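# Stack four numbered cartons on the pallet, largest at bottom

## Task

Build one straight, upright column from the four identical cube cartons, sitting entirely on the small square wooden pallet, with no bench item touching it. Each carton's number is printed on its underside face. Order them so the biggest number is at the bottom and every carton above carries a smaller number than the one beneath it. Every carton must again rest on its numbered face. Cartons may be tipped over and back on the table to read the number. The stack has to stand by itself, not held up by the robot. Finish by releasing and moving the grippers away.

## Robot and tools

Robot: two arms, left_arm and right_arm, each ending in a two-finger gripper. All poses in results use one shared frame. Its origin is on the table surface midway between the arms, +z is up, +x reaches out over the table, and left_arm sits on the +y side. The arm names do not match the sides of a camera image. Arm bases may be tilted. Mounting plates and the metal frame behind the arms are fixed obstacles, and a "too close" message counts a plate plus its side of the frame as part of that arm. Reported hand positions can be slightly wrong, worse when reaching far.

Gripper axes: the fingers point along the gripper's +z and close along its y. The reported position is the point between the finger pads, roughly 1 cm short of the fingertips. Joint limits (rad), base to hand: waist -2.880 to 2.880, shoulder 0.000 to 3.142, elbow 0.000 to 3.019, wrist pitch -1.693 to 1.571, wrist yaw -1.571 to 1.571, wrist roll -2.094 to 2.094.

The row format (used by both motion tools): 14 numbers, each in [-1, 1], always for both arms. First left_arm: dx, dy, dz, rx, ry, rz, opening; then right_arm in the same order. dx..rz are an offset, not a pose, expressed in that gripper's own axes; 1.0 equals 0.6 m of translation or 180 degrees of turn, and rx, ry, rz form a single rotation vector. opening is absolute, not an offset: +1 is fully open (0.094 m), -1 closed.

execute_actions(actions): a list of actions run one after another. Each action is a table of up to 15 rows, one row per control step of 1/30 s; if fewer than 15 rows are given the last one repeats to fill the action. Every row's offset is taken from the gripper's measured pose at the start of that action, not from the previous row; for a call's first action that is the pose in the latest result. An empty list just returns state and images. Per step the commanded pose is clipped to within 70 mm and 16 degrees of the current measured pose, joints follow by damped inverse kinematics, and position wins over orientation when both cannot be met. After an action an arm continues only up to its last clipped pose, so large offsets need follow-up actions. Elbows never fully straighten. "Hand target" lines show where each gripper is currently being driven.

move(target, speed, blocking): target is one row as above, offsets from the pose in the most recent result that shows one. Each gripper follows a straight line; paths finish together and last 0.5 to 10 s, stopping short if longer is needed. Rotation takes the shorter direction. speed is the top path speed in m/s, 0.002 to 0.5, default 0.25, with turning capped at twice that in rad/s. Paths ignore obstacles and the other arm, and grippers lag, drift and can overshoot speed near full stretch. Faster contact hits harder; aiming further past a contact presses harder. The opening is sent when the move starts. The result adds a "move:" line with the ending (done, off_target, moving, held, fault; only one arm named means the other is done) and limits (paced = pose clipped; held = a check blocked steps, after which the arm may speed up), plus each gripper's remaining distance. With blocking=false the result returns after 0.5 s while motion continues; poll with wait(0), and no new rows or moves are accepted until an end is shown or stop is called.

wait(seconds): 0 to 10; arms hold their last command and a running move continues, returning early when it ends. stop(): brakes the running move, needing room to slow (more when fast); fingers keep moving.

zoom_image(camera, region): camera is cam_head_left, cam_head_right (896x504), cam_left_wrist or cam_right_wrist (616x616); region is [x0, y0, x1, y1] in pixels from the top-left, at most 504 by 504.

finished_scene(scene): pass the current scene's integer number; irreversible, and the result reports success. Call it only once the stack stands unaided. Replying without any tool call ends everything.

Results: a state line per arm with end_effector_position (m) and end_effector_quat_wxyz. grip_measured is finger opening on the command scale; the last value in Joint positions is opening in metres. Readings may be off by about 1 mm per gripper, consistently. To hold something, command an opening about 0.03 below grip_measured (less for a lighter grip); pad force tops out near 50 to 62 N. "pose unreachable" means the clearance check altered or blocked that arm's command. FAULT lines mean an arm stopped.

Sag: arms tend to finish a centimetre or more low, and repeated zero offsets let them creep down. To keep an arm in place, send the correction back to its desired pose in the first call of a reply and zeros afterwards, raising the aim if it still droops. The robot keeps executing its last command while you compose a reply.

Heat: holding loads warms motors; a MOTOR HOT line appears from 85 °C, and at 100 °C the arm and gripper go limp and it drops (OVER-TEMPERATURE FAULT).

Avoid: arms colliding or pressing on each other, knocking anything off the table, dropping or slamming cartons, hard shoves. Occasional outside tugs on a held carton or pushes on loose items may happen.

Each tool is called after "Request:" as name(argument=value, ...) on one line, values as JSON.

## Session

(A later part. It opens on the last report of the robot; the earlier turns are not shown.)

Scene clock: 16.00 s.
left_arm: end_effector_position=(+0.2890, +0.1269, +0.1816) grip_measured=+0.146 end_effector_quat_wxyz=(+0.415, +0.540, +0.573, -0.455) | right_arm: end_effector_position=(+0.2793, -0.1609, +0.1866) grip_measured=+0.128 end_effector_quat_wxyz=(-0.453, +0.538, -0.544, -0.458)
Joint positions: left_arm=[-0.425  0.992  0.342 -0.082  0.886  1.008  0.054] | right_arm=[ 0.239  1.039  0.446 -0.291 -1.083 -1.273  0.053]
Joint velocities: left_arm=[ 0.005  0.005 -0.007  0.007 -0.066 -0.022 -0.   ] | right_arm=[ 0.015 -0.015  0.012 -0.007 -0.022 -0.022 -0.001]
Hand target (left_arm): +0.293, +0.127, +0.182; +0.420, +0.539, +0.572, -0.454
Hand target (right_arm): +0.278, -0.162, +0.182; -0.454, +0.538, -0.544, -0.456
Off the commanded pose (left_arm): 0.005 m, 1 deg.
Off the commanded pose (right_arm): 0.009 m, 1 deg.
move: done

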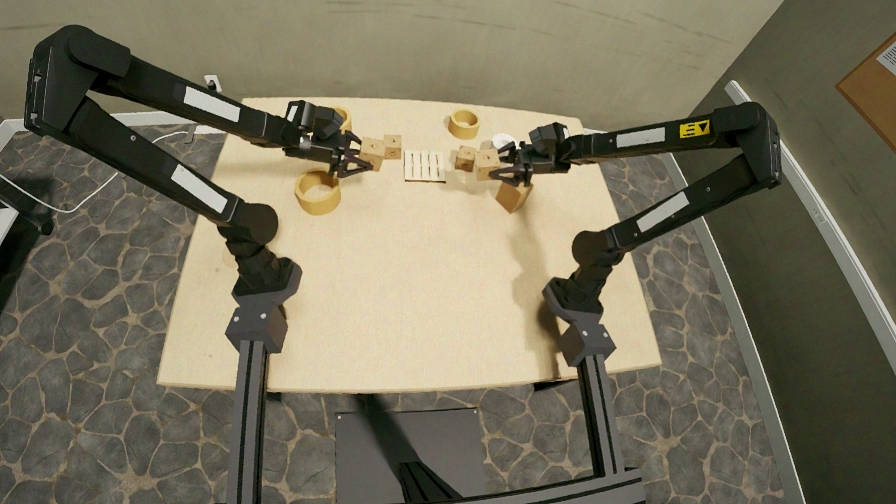

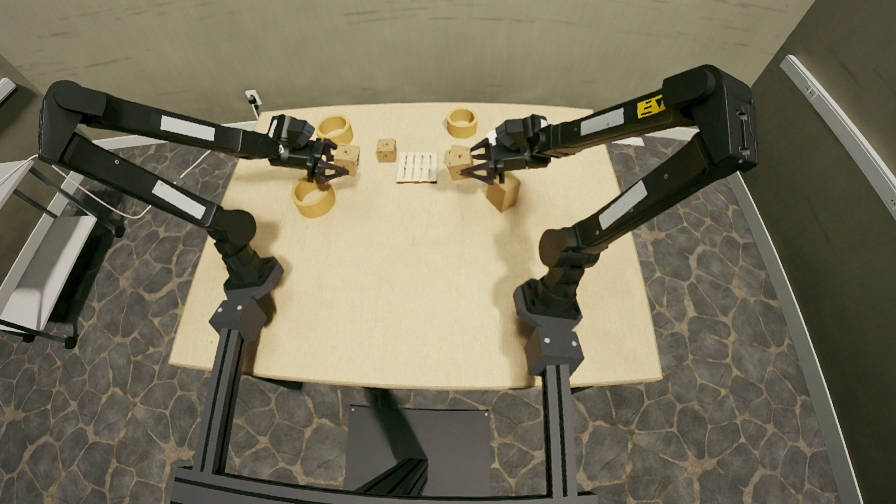

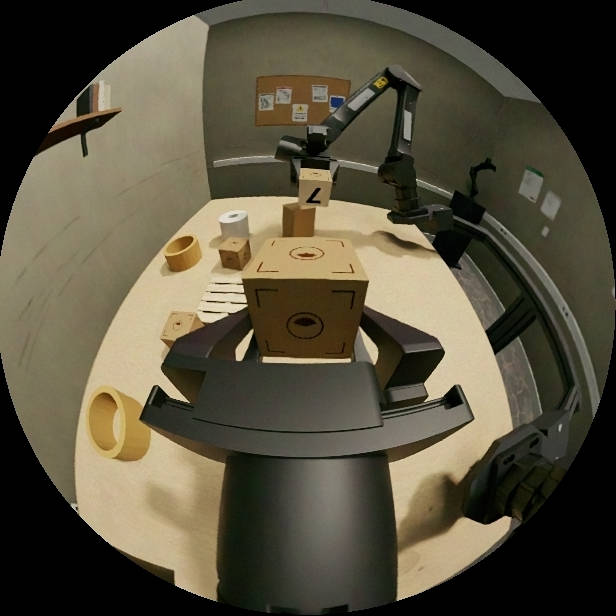

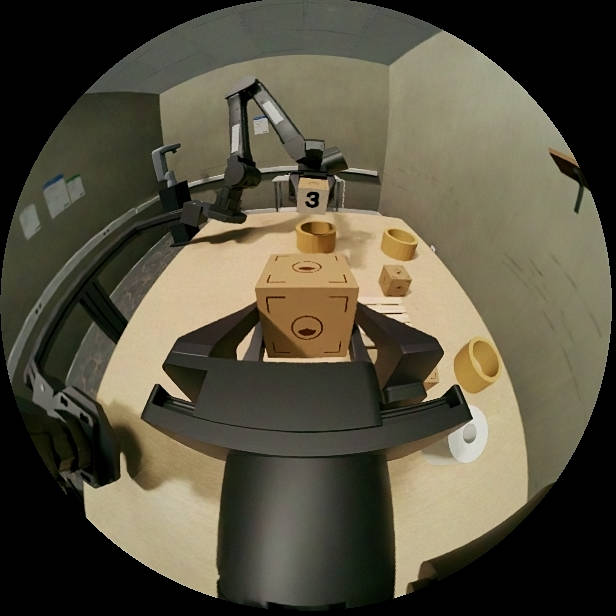

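Request:
move(target=[0,0,0,0,0.43,0,0.08,0,0,0,0,0.455,0,0.08], speed=0.35)

Request:
move(target=[0,-0.1,0.235,0,0,0,0.08,-0.05,0.1,0.235,0,0,0,0.08], speed=0.2)

Scene clock: 19.13 s.
left_arm: end_effector_position=(+0.2789, +0.1387, +0.1714) grip_measured=+0.146 end_effector_quat_wxyz=(-0.046, +0.712, +0.700, -0.012) | right_arm: end_effector_position=(+0.2648, -0.1752, +0.1709) grip_measured=+0.128 end_effector_quat_wxyz=(+0.039, +0.714, -0.699, +0.008)
Joint positions: left_arm=[-1.038  1.289  0.847 -1.173 -0.441  0.545  0.054] | right_arm=[ 0.926  1.212  0.832 -1.171  0.485 -0.692  0.053]
Joint velocities: left_arm=[-0.005 -0.005 -0.012 -0.012 -0.007 -0.007  0.   ] | right_arm=[-0.005 -0.015  0.007  0.002 -0.007  0.051  0.   ]
Hand target (left_arm): +0.289, +0.128, +0.182; -0.033, +0.707, +0.706, -0.013
Hand target (right_arm): +0.279, -0.163, +0.183; +0.023, +0.707, -0.707, +0.007
Off the commanded pose (left_arm): 0.019 m, 2 deg.
Off the commanded pose (right_arm): 0.026 m, 3 deg.
move: off_target (left_arm, right_arm)

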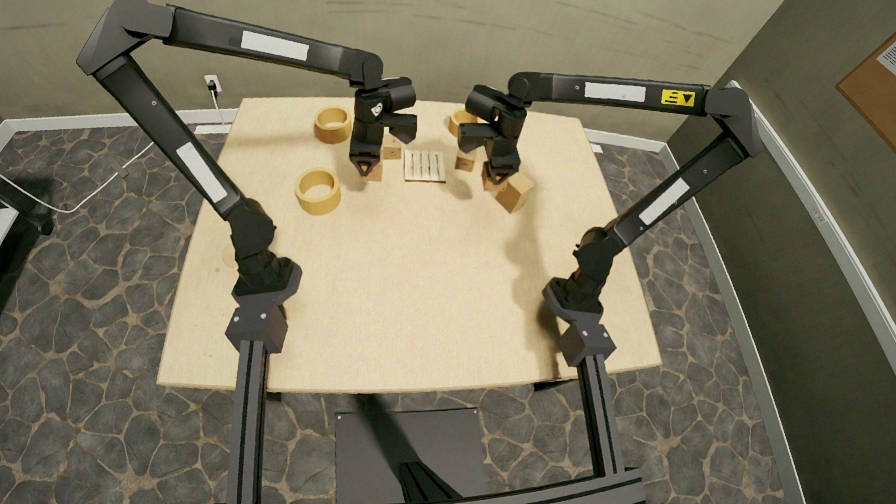

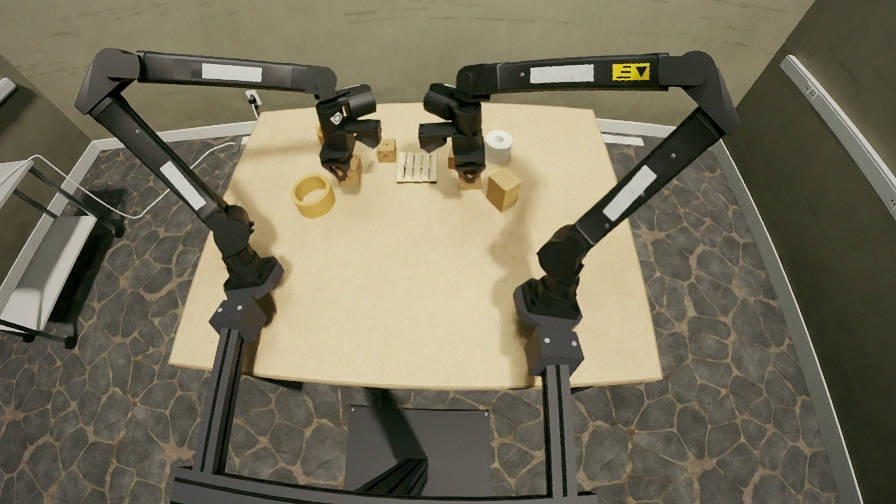

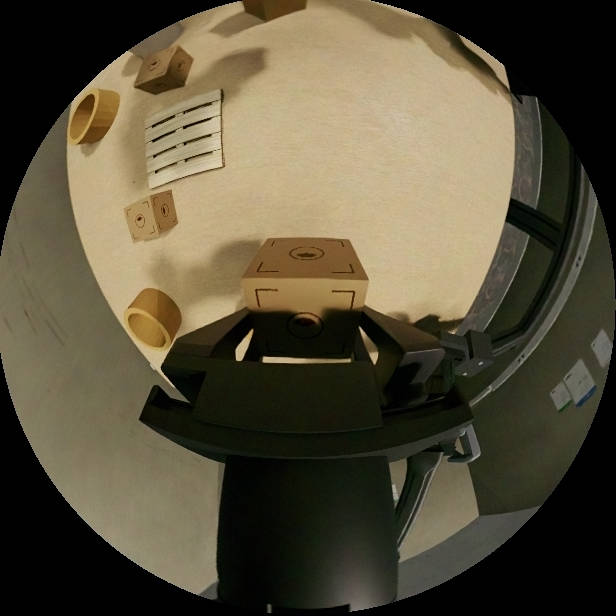

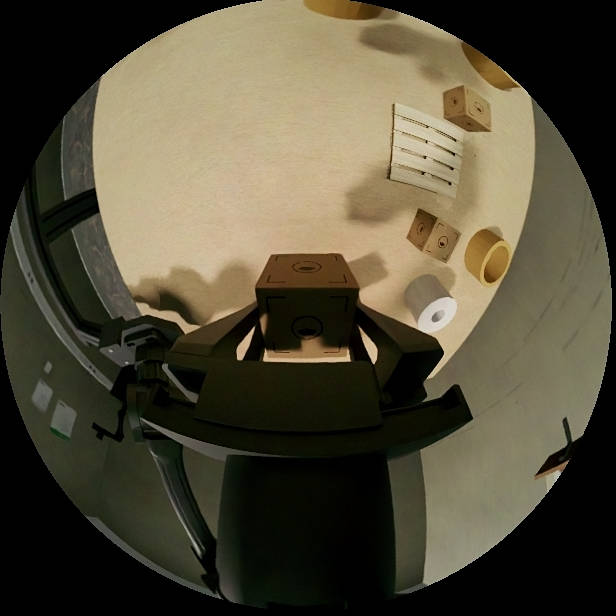

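Scene clock: 20.37 s.
left_arm: end_effector_position=(+0.2031, +0.1481, +0.0367) grip_measured=+0.146 end_effector_quat_wxyz=(-0.050, +0.712, +0.700, -0.012) | right_arm: end_effector_position=(+0.2005, -0.1538, +0.0361) grip_measured=+0.128 end_effector_quat_wxyz=(+0.034, +0.713, -0.701, +0.008)
Joint positions: left_arm=[-0.999  1.508  0.553 -0.651 -0.441  0.583  0.054] | right_arm=[ 0.906  1.478  0.587 -0.639  0.485 -0.716  0.053]
Joint velocities: left_arm=[ 0.005  0.005 -0.007 -0.007 -0.081 -0.066 -0.   ] | right_arm=[-0.005 -0.005 -0.012  0.022 -0.022 -0.007 -0.001]
Hand target (left_arm): +0.208, +0.146, +0.036; -0.046, +0.712, +0.700, -0.012
Hand target (right_arm): +0.201, -0.157, +0.031; +0.038, +0.714, -0.699, +0.007
Off the commanded pose (left_arm): 0.005 m, 1 deg.
Off the commanded pose (right_arm): 0.006 m, 1 deg.
move: done

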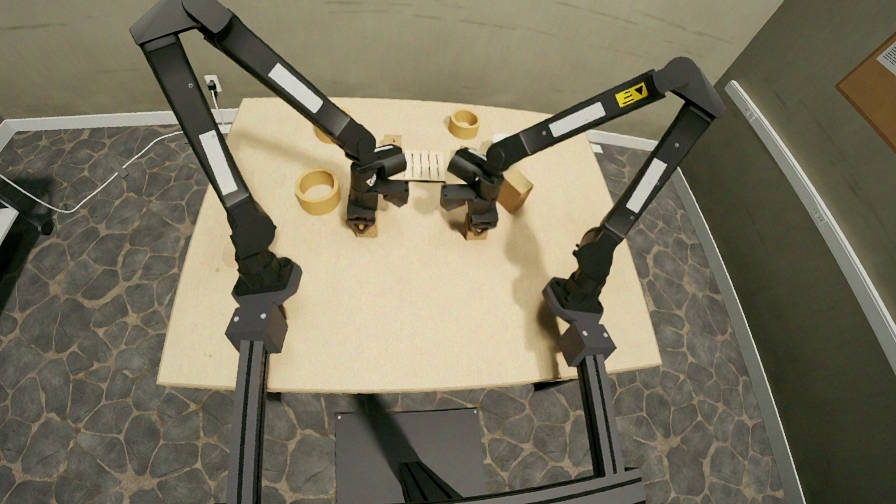

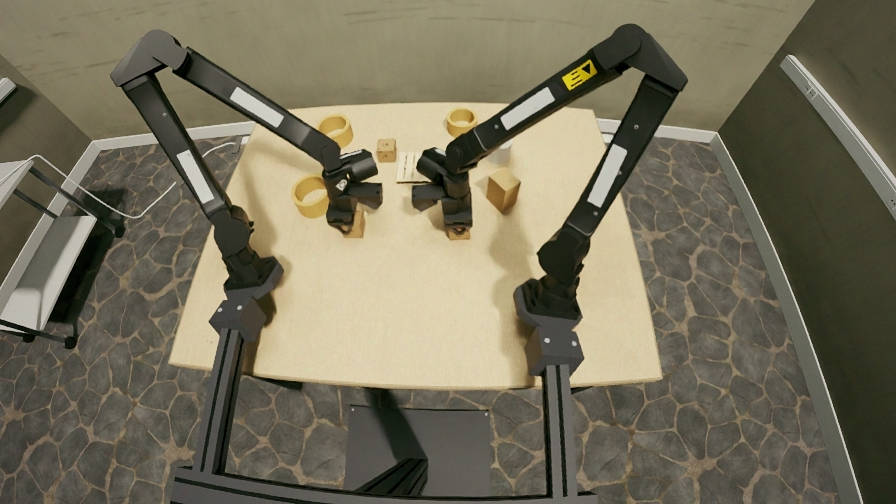

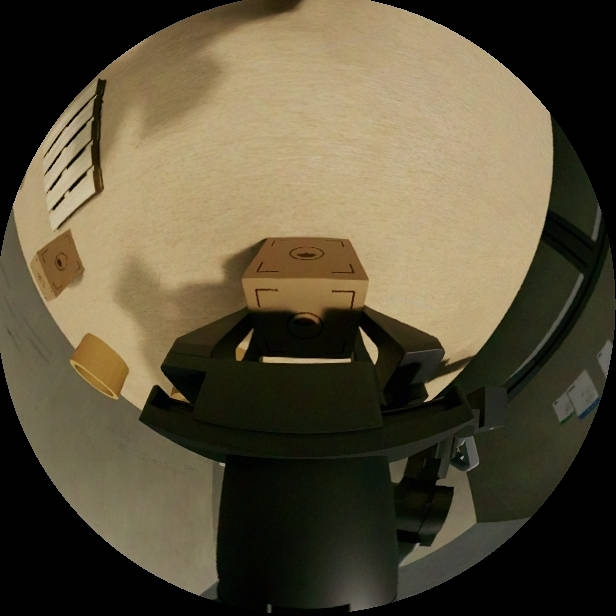

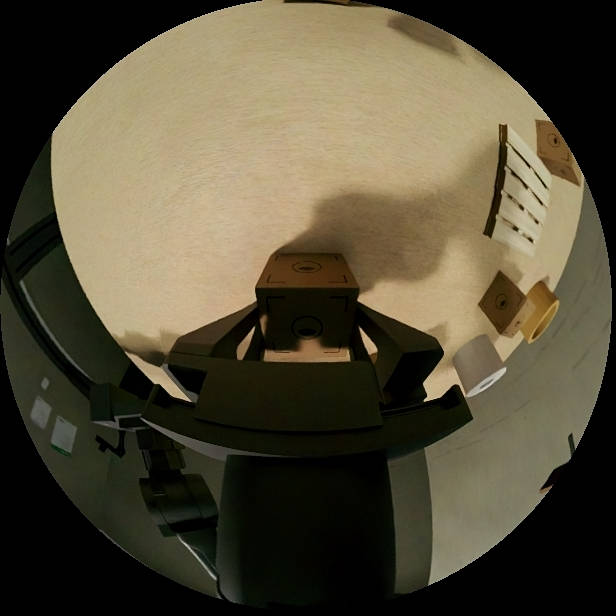

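Request:
move(target=[0,0,0.012,0,0.025,0,0.08,0,0,0.006,0,0.015,0,0.08], speed=0.05)

Request:
move(target=[0,0,0,0,0,0,1,0,0,0,0,0,0,1])

Request:
move(target=[0,0,-0.14,0,0,0,1,0,0,-0.14,0,0,0,1])

Request:
move(target=[-0.14,0.43,-0.02,0,0,0,1,0,-0.39,-0.02,0,0,0.57,1], speed=0.35)

Scene clock: 21.83 s.
left_arm: end_effector_position=(+0.2019, +0.1522, +0.0333) grip_measured=+0.146 end_effector_quat_wxyz=(-0.071, +0.715, +0.696, +0.012) | right_arm: end_effector_position=(+0.2015, -0.1585, +0.0365) grip_measured=+0.128 end_effector_quat_wxyz=(+0.041, +0.712, -0.701, +0.023)
Joint positions: left_arm=[-1.01   1.549  0.575 -0.695 -0.477  0.553  0.054] | right_arm=[ 0.909  1.483  0.591 -0.66   0.514 -0.7    0.053]
Joint velocities: left_arm=[ 0.005 -0.005 -0.007 -0.007 -0.022 -0.007 -0.   ] | right_arm=[-0.015 -0.005  0.007 -0.002 -0.051  0.022 -0.001]
Hand target (left_arm): +0.202, +0.149, +0.030; -0.078, +0.712, +0.697, +0.016
Hand target (right_arm): +0.201, -0.154, +0.033; +0.051, +0.712, -0.700, +0.025
Off the commanded pose (left_arm): 0.005 m, 1 deg.
Off the commanded pose (right_arm): 0.006 m, 1 deg.
move: done

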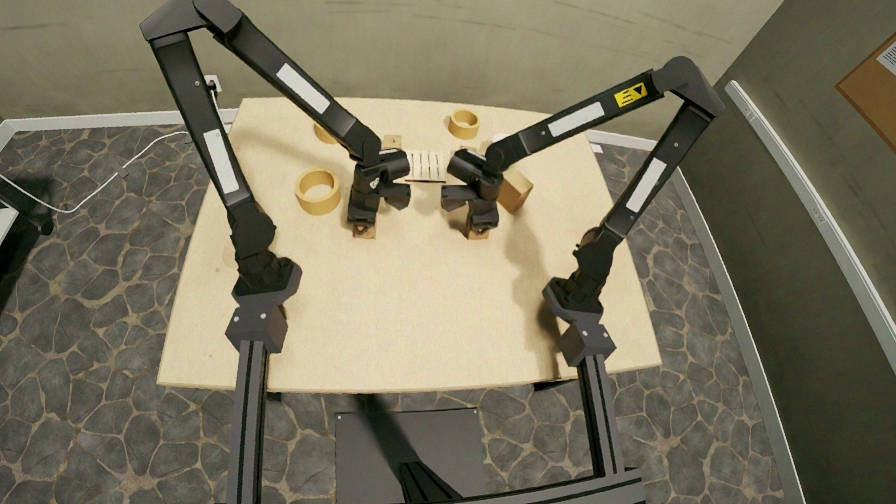

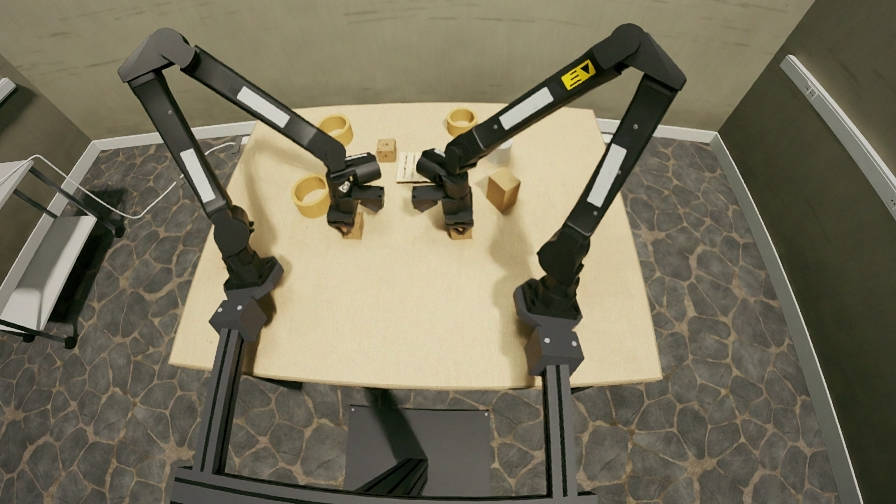

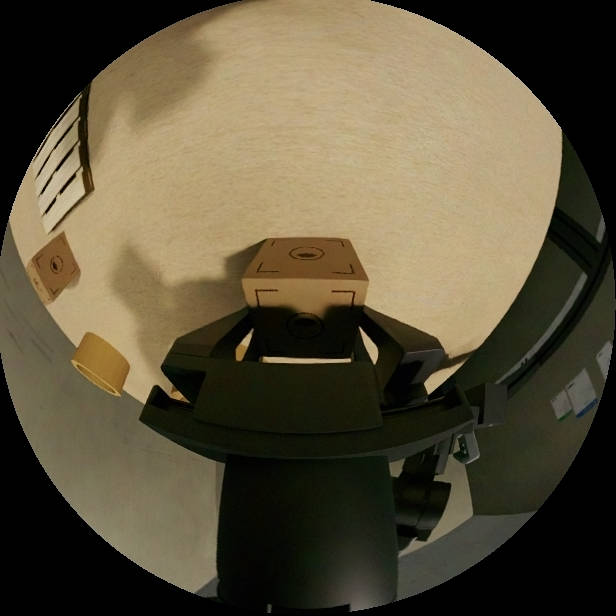

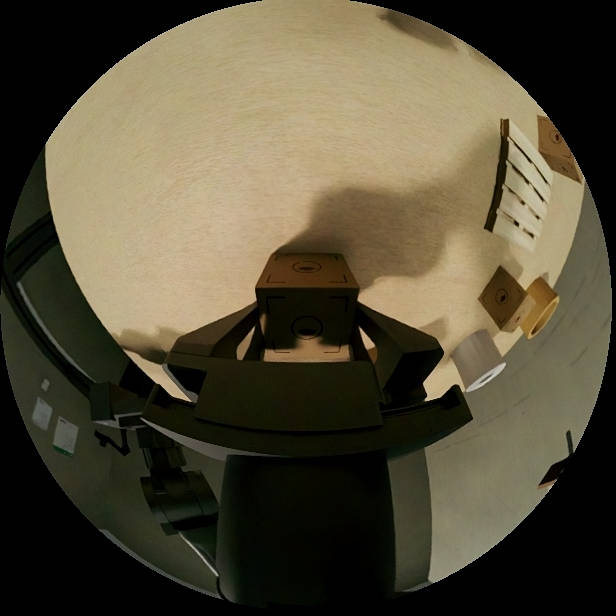

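Scene clock: 22.33 s.
left_arm: end_effector_position=(+0.2018, +0.1523, +0.0333) grip_measured=+1.000 end_effector_quat_wxyz=(-0.071, +0.715, +0.696, +0.012) | right_arm: end_effector_position=(+0.2015, -0.1585, +0.0365) grip_measured=+1.000 end_effector_quat_wxyz=(+0.041, +0.712, -0.701, +0.023)
Joint positions: left_arm=[-1.01   1.549  0.574 -0.695 -0.477  0.553  0.094] | right_arm=[ 0.909  1.483  0.591 -0.66   0.514 -0.7    0.094]
Joint velocities: left_arm=[-0.005 -0.005 -0.002  0.002 -0.022 -0.051  0.   ] | right_arm=[-0.024 -0.015 -0.007 -0.012  0.066 -0.051  0.   ]
Hand target (left_arm): +0.202, +0.152, +0.033; -0.071, +0.715, +0.696, +0.012
Hand target (right_arm): +0.201, -0.158, +0.037; +0.041, +0.712, -0.701, +0.023
Off the commanded pose (left_arm): 0.000 m, 0 deg.
Off the commanded pose (right_arm): 0.000 m, 0 deg.
move: done

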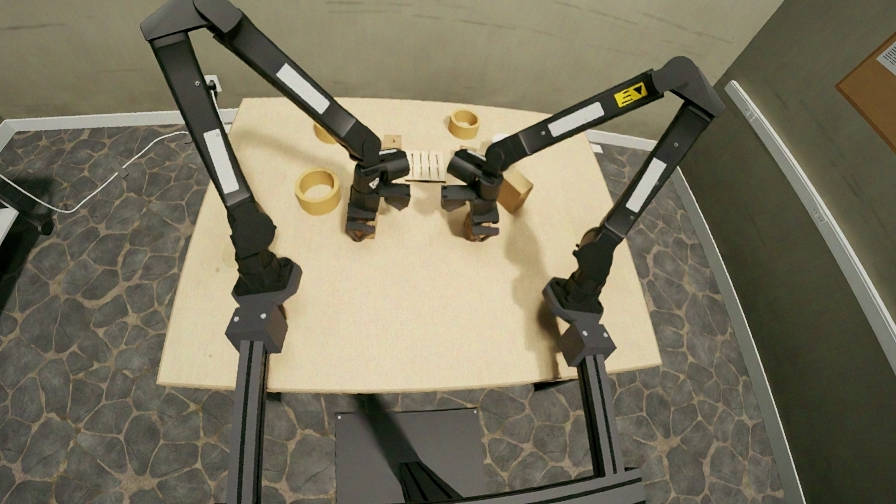

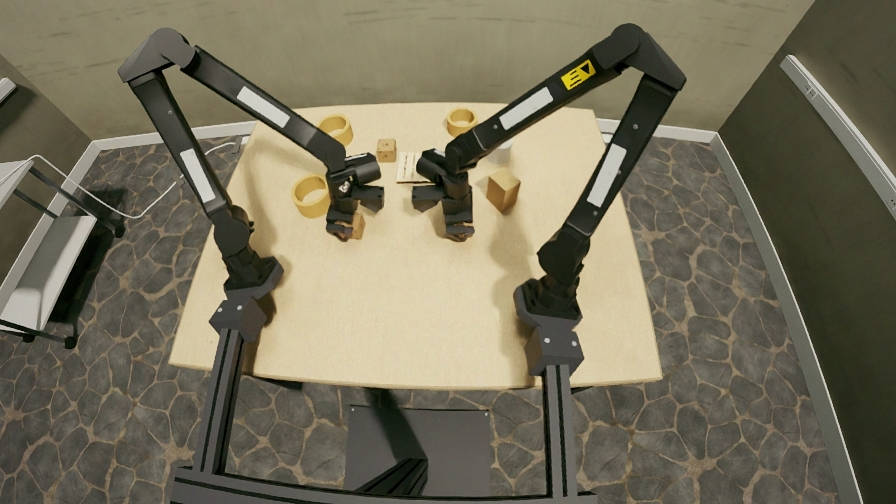

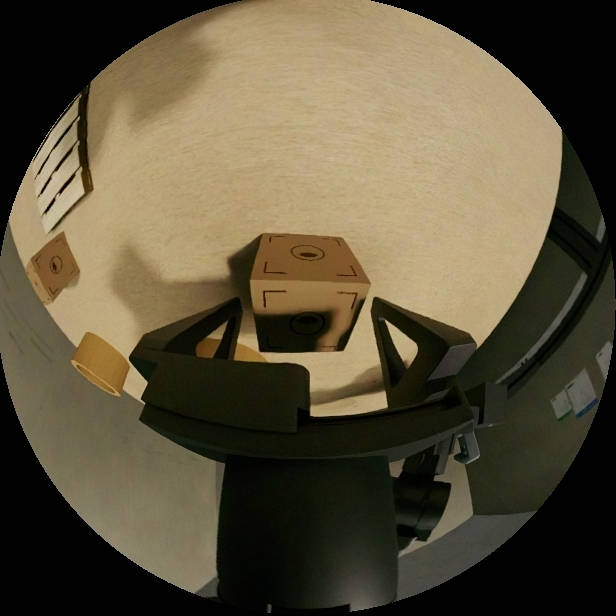

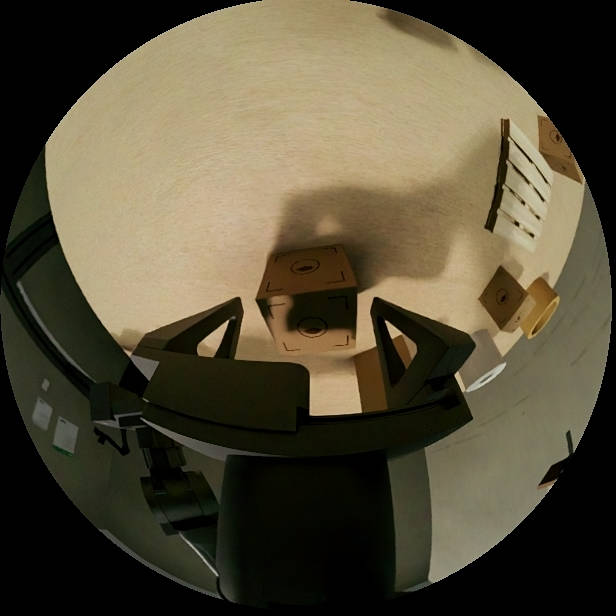

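Scene clock: 23.23 s.
left_arm: end_effector_position=(+0.2045, +0.1497, +0.1105) grip_measured=+1.000 end_effector_quat_wxyz=(-0.077, +0.720, +0.690, +0.015) | right_arm: end_effector_position=(+0.1939, -0.1606, +0.1107) grip_measured=+1.000 end_effector_quat_wxyz=(+0.055, +0.719, -0.692, +0.026)
Joint positions: left_arm=[-1.133  1.387  0.662 -1.022 -0.464  0.425  0.094] | right_arm=[ 1.042  1.327  0.662 -0.992  0.512 -0.555  0.094]
Joint velocities: left_arm=[-0.005 -0.005  0.002 -0.012  0.037 -0.168  0.   ] | right_arm=[-0.005  0.005 -0.002 -0.017  0.022  0.051  0.   ]
Hand target (left_arm): +0.209, +0.143, +0.116; -0.071, +0.715, +0.696, +0.012
Hand target (right_arm): +0.202, -0.151, +0.119; +0.043, +0.712, -0.700, +0.024
Off the commanded pose (left_arm): 0.010 m, 1 deg.
Off the commanded pose (right_arm): 0.017 m, 2 deg.
move: off_target (right_arm)

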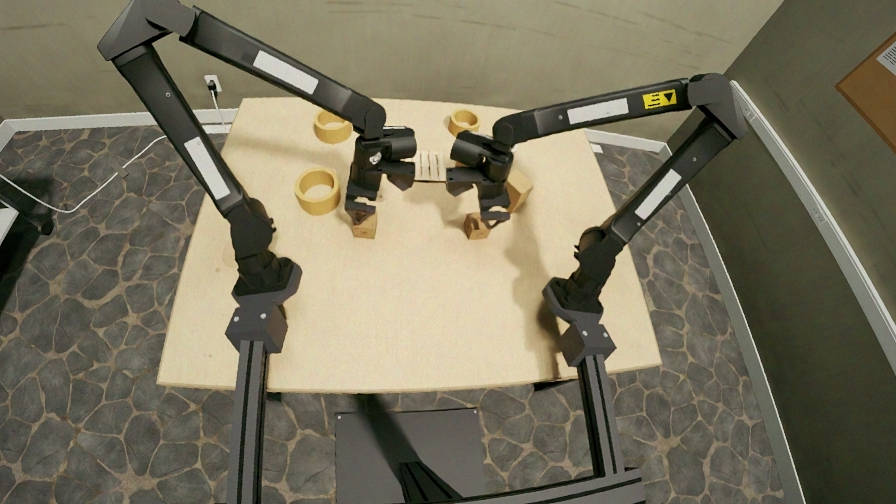

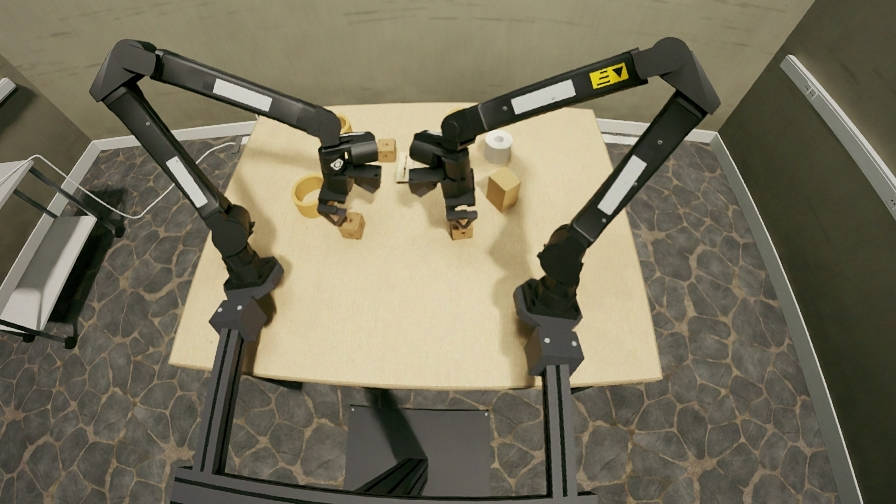

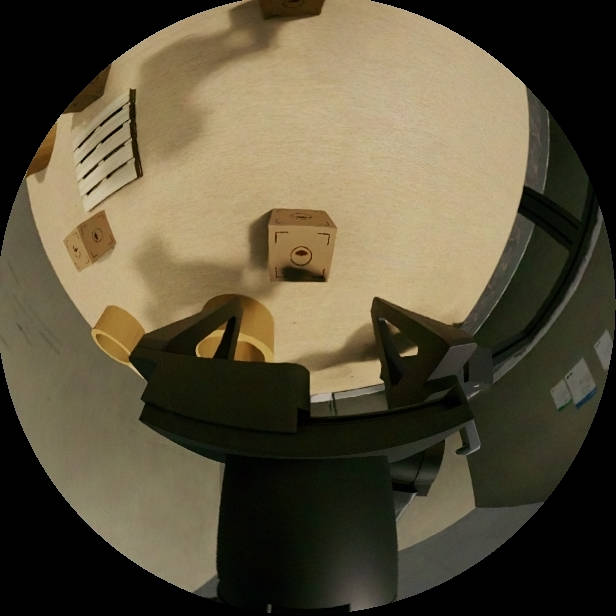

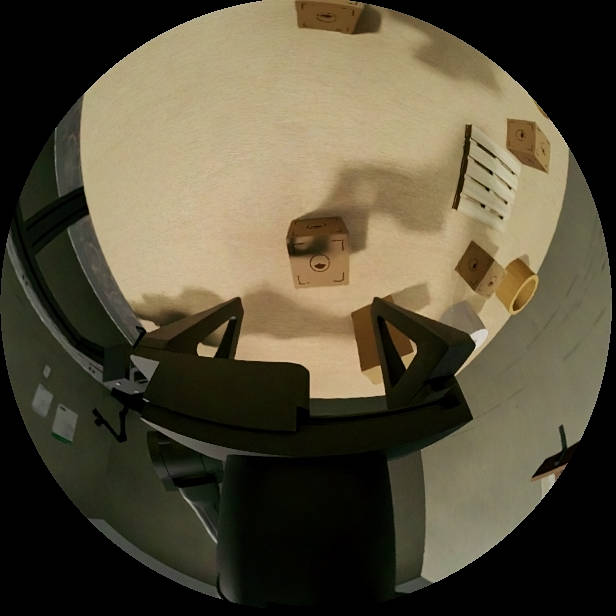

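Scene clock: 26.40 s.
left_arm: end_effector_position=(+0.4481, +0.0590, +0.0900) grip_measured=+1.000 end_effector_quat_wxyz=(-0.078, +0.718, +0.691, +0.012) | right_arm: end_effector_position=(+0.4131, -0.1525, +0.1194) grip_measured=+1.000 end_effector_quat_wxyz=(-0.015, +0.075, +0.996, -0.054)
Joint positions: left_arm=[-0.798  1.769  1.338 -1.141 -0.487  0.796  0.094] | right_arm=[ 0.683  1.529  1.165 -1.083  0.5    0.788  0.094]
Joint velocities: left_arm=[-0.015 -0.005  0.017 -0.017 -0.11  -0.022  0.   ] | right_arm=[-0.015  0.005  0.012  0.002 -0.037  0.007  0.   ]
Hand target (left_arm): +0.457, +0.056, +0.088; -0.078, +0.720, +0.690, +0.013
Hand target (right_arm): +0.427, -0.150, +0.118; -0.014, +0.091, +0.994, -0.054
Off the commanded pose (left_arm): 0.011 m, 0 deg.
Off the commanded pose (right_arm): 0.016 m, 2 deg.
move: off_target (left_arm, right_arm)

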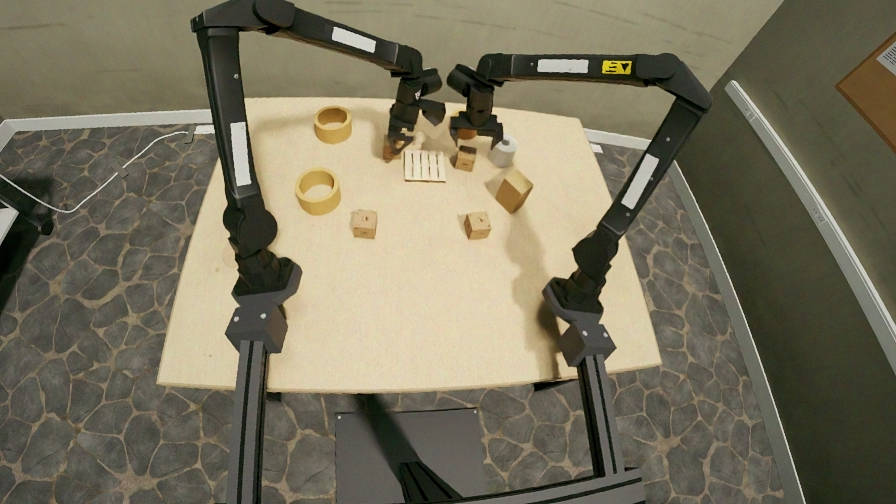

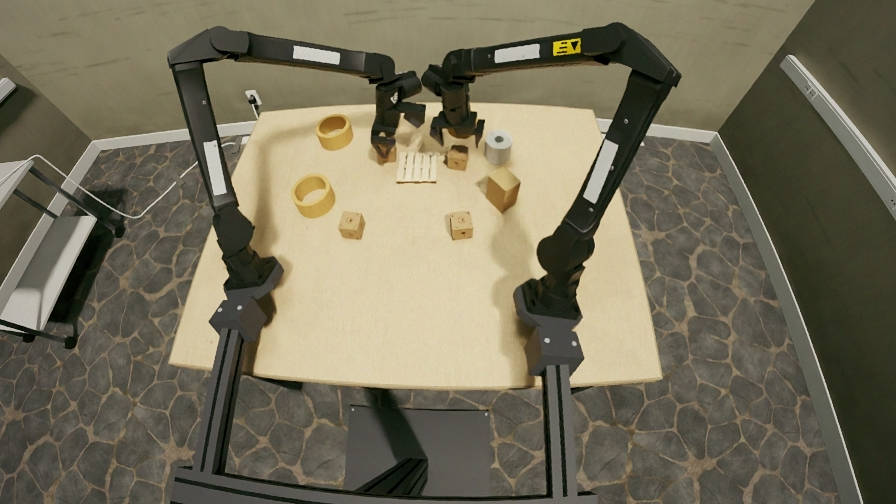

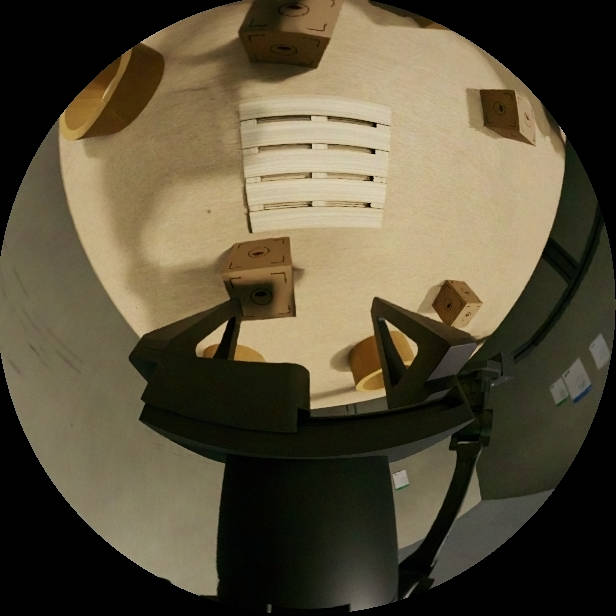

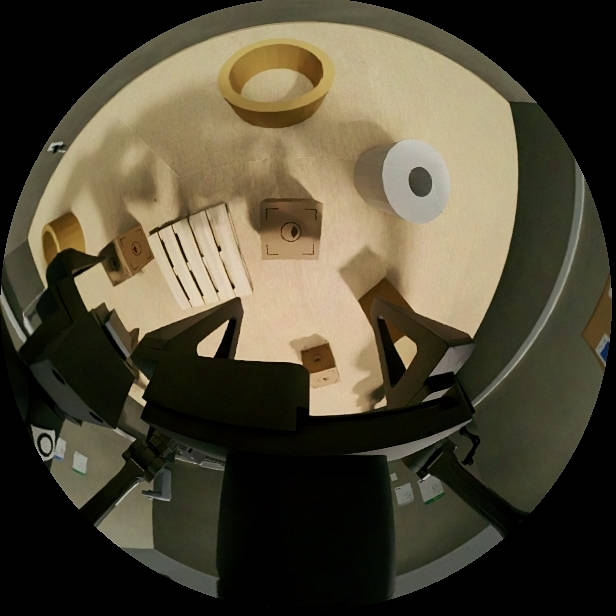

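Request:
move(target=[0.035,0.058,0,-0.03,-0.041,0,1,-0.06,0.007,0.06,-0.035,-0.007,0,1], speed=0.1)

Scene clock: 27.83 s.
left_arm: end_effector_position=(+0.4747, +0.0760, +0.0796) grip_measured=+1.000 end_effector_quat_wxyz=(-0.014, +0.722, +0.692, -0.003) | right_arm: end_effector_position=(+0.4550, -0.1553, +0.1011) grip_measured=+1.000 end_effector_quat_wxyz=(+0.014, +0.084, +0.996, +0.011)
Joint positions: left_arm=[-0.724  1.702  1.261 -0.954 -0.443  0.946  0.094] | right_arm=[ 0.592  1.53   1.165 -0.901  0.41   0.647  0.094]
Joint velocities: left_arm=[-0.015 -0.015 -0.012 -0.022 -0.051 -0.051  0.   ] | right_arm=[ 0.005 -0.005  0.012  0.012 -0.007 -0.037  0.   ]
Hand target (left_arm): +0.483, +0.079, +0.089; +0.001, +0.720, +0.694, -0.002
Hand target (right_arm): +0.448, -0.158, +0.084; +0.001, +0.075, +0.997, +0.002
Off the commanded pose (left_arm): 0.013 m, 2 deg.
Off the commanded pose (right_arm): 0.020 m, 2 deg.
move: off_target (left_arm, right_arm)

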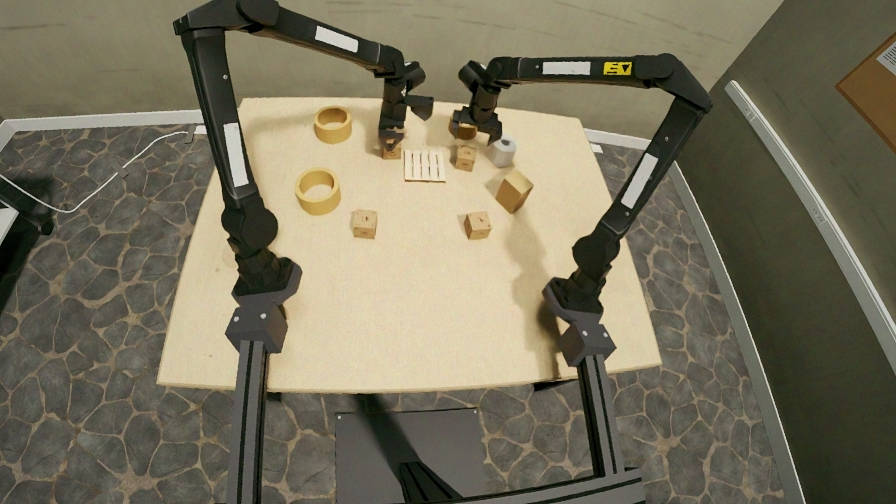

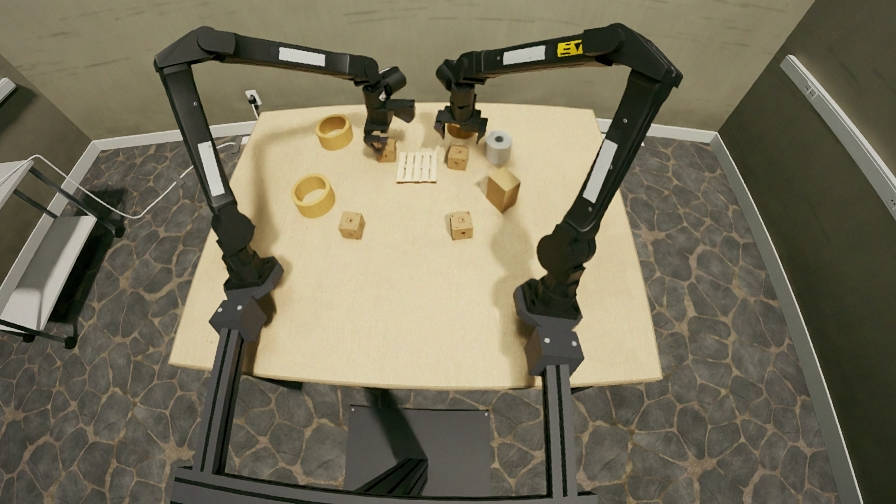

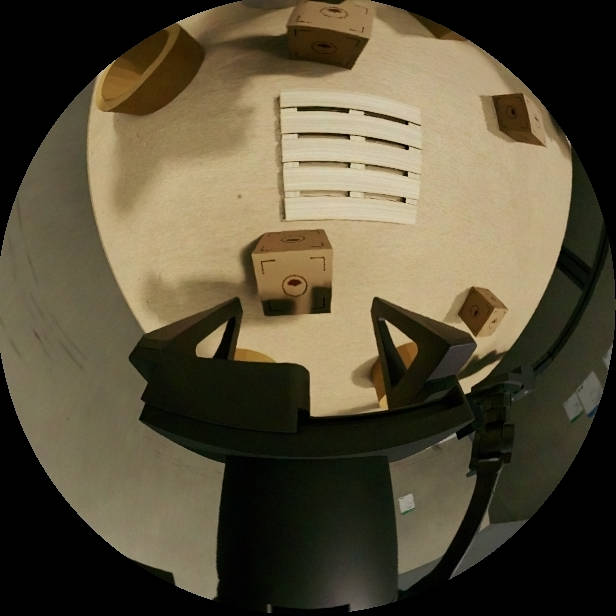

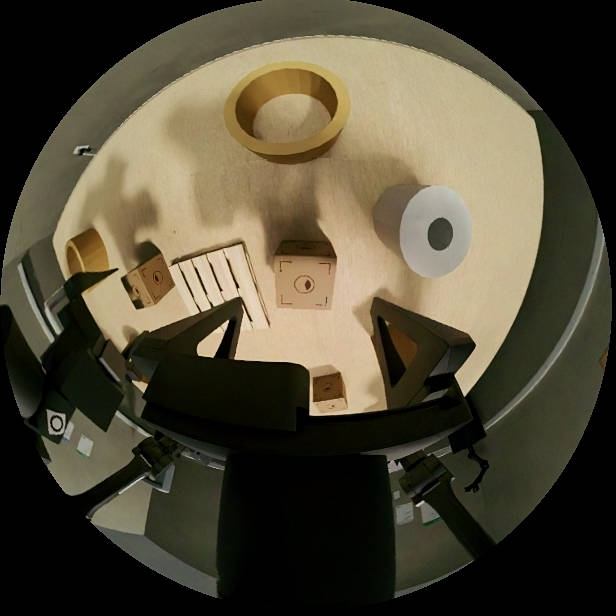

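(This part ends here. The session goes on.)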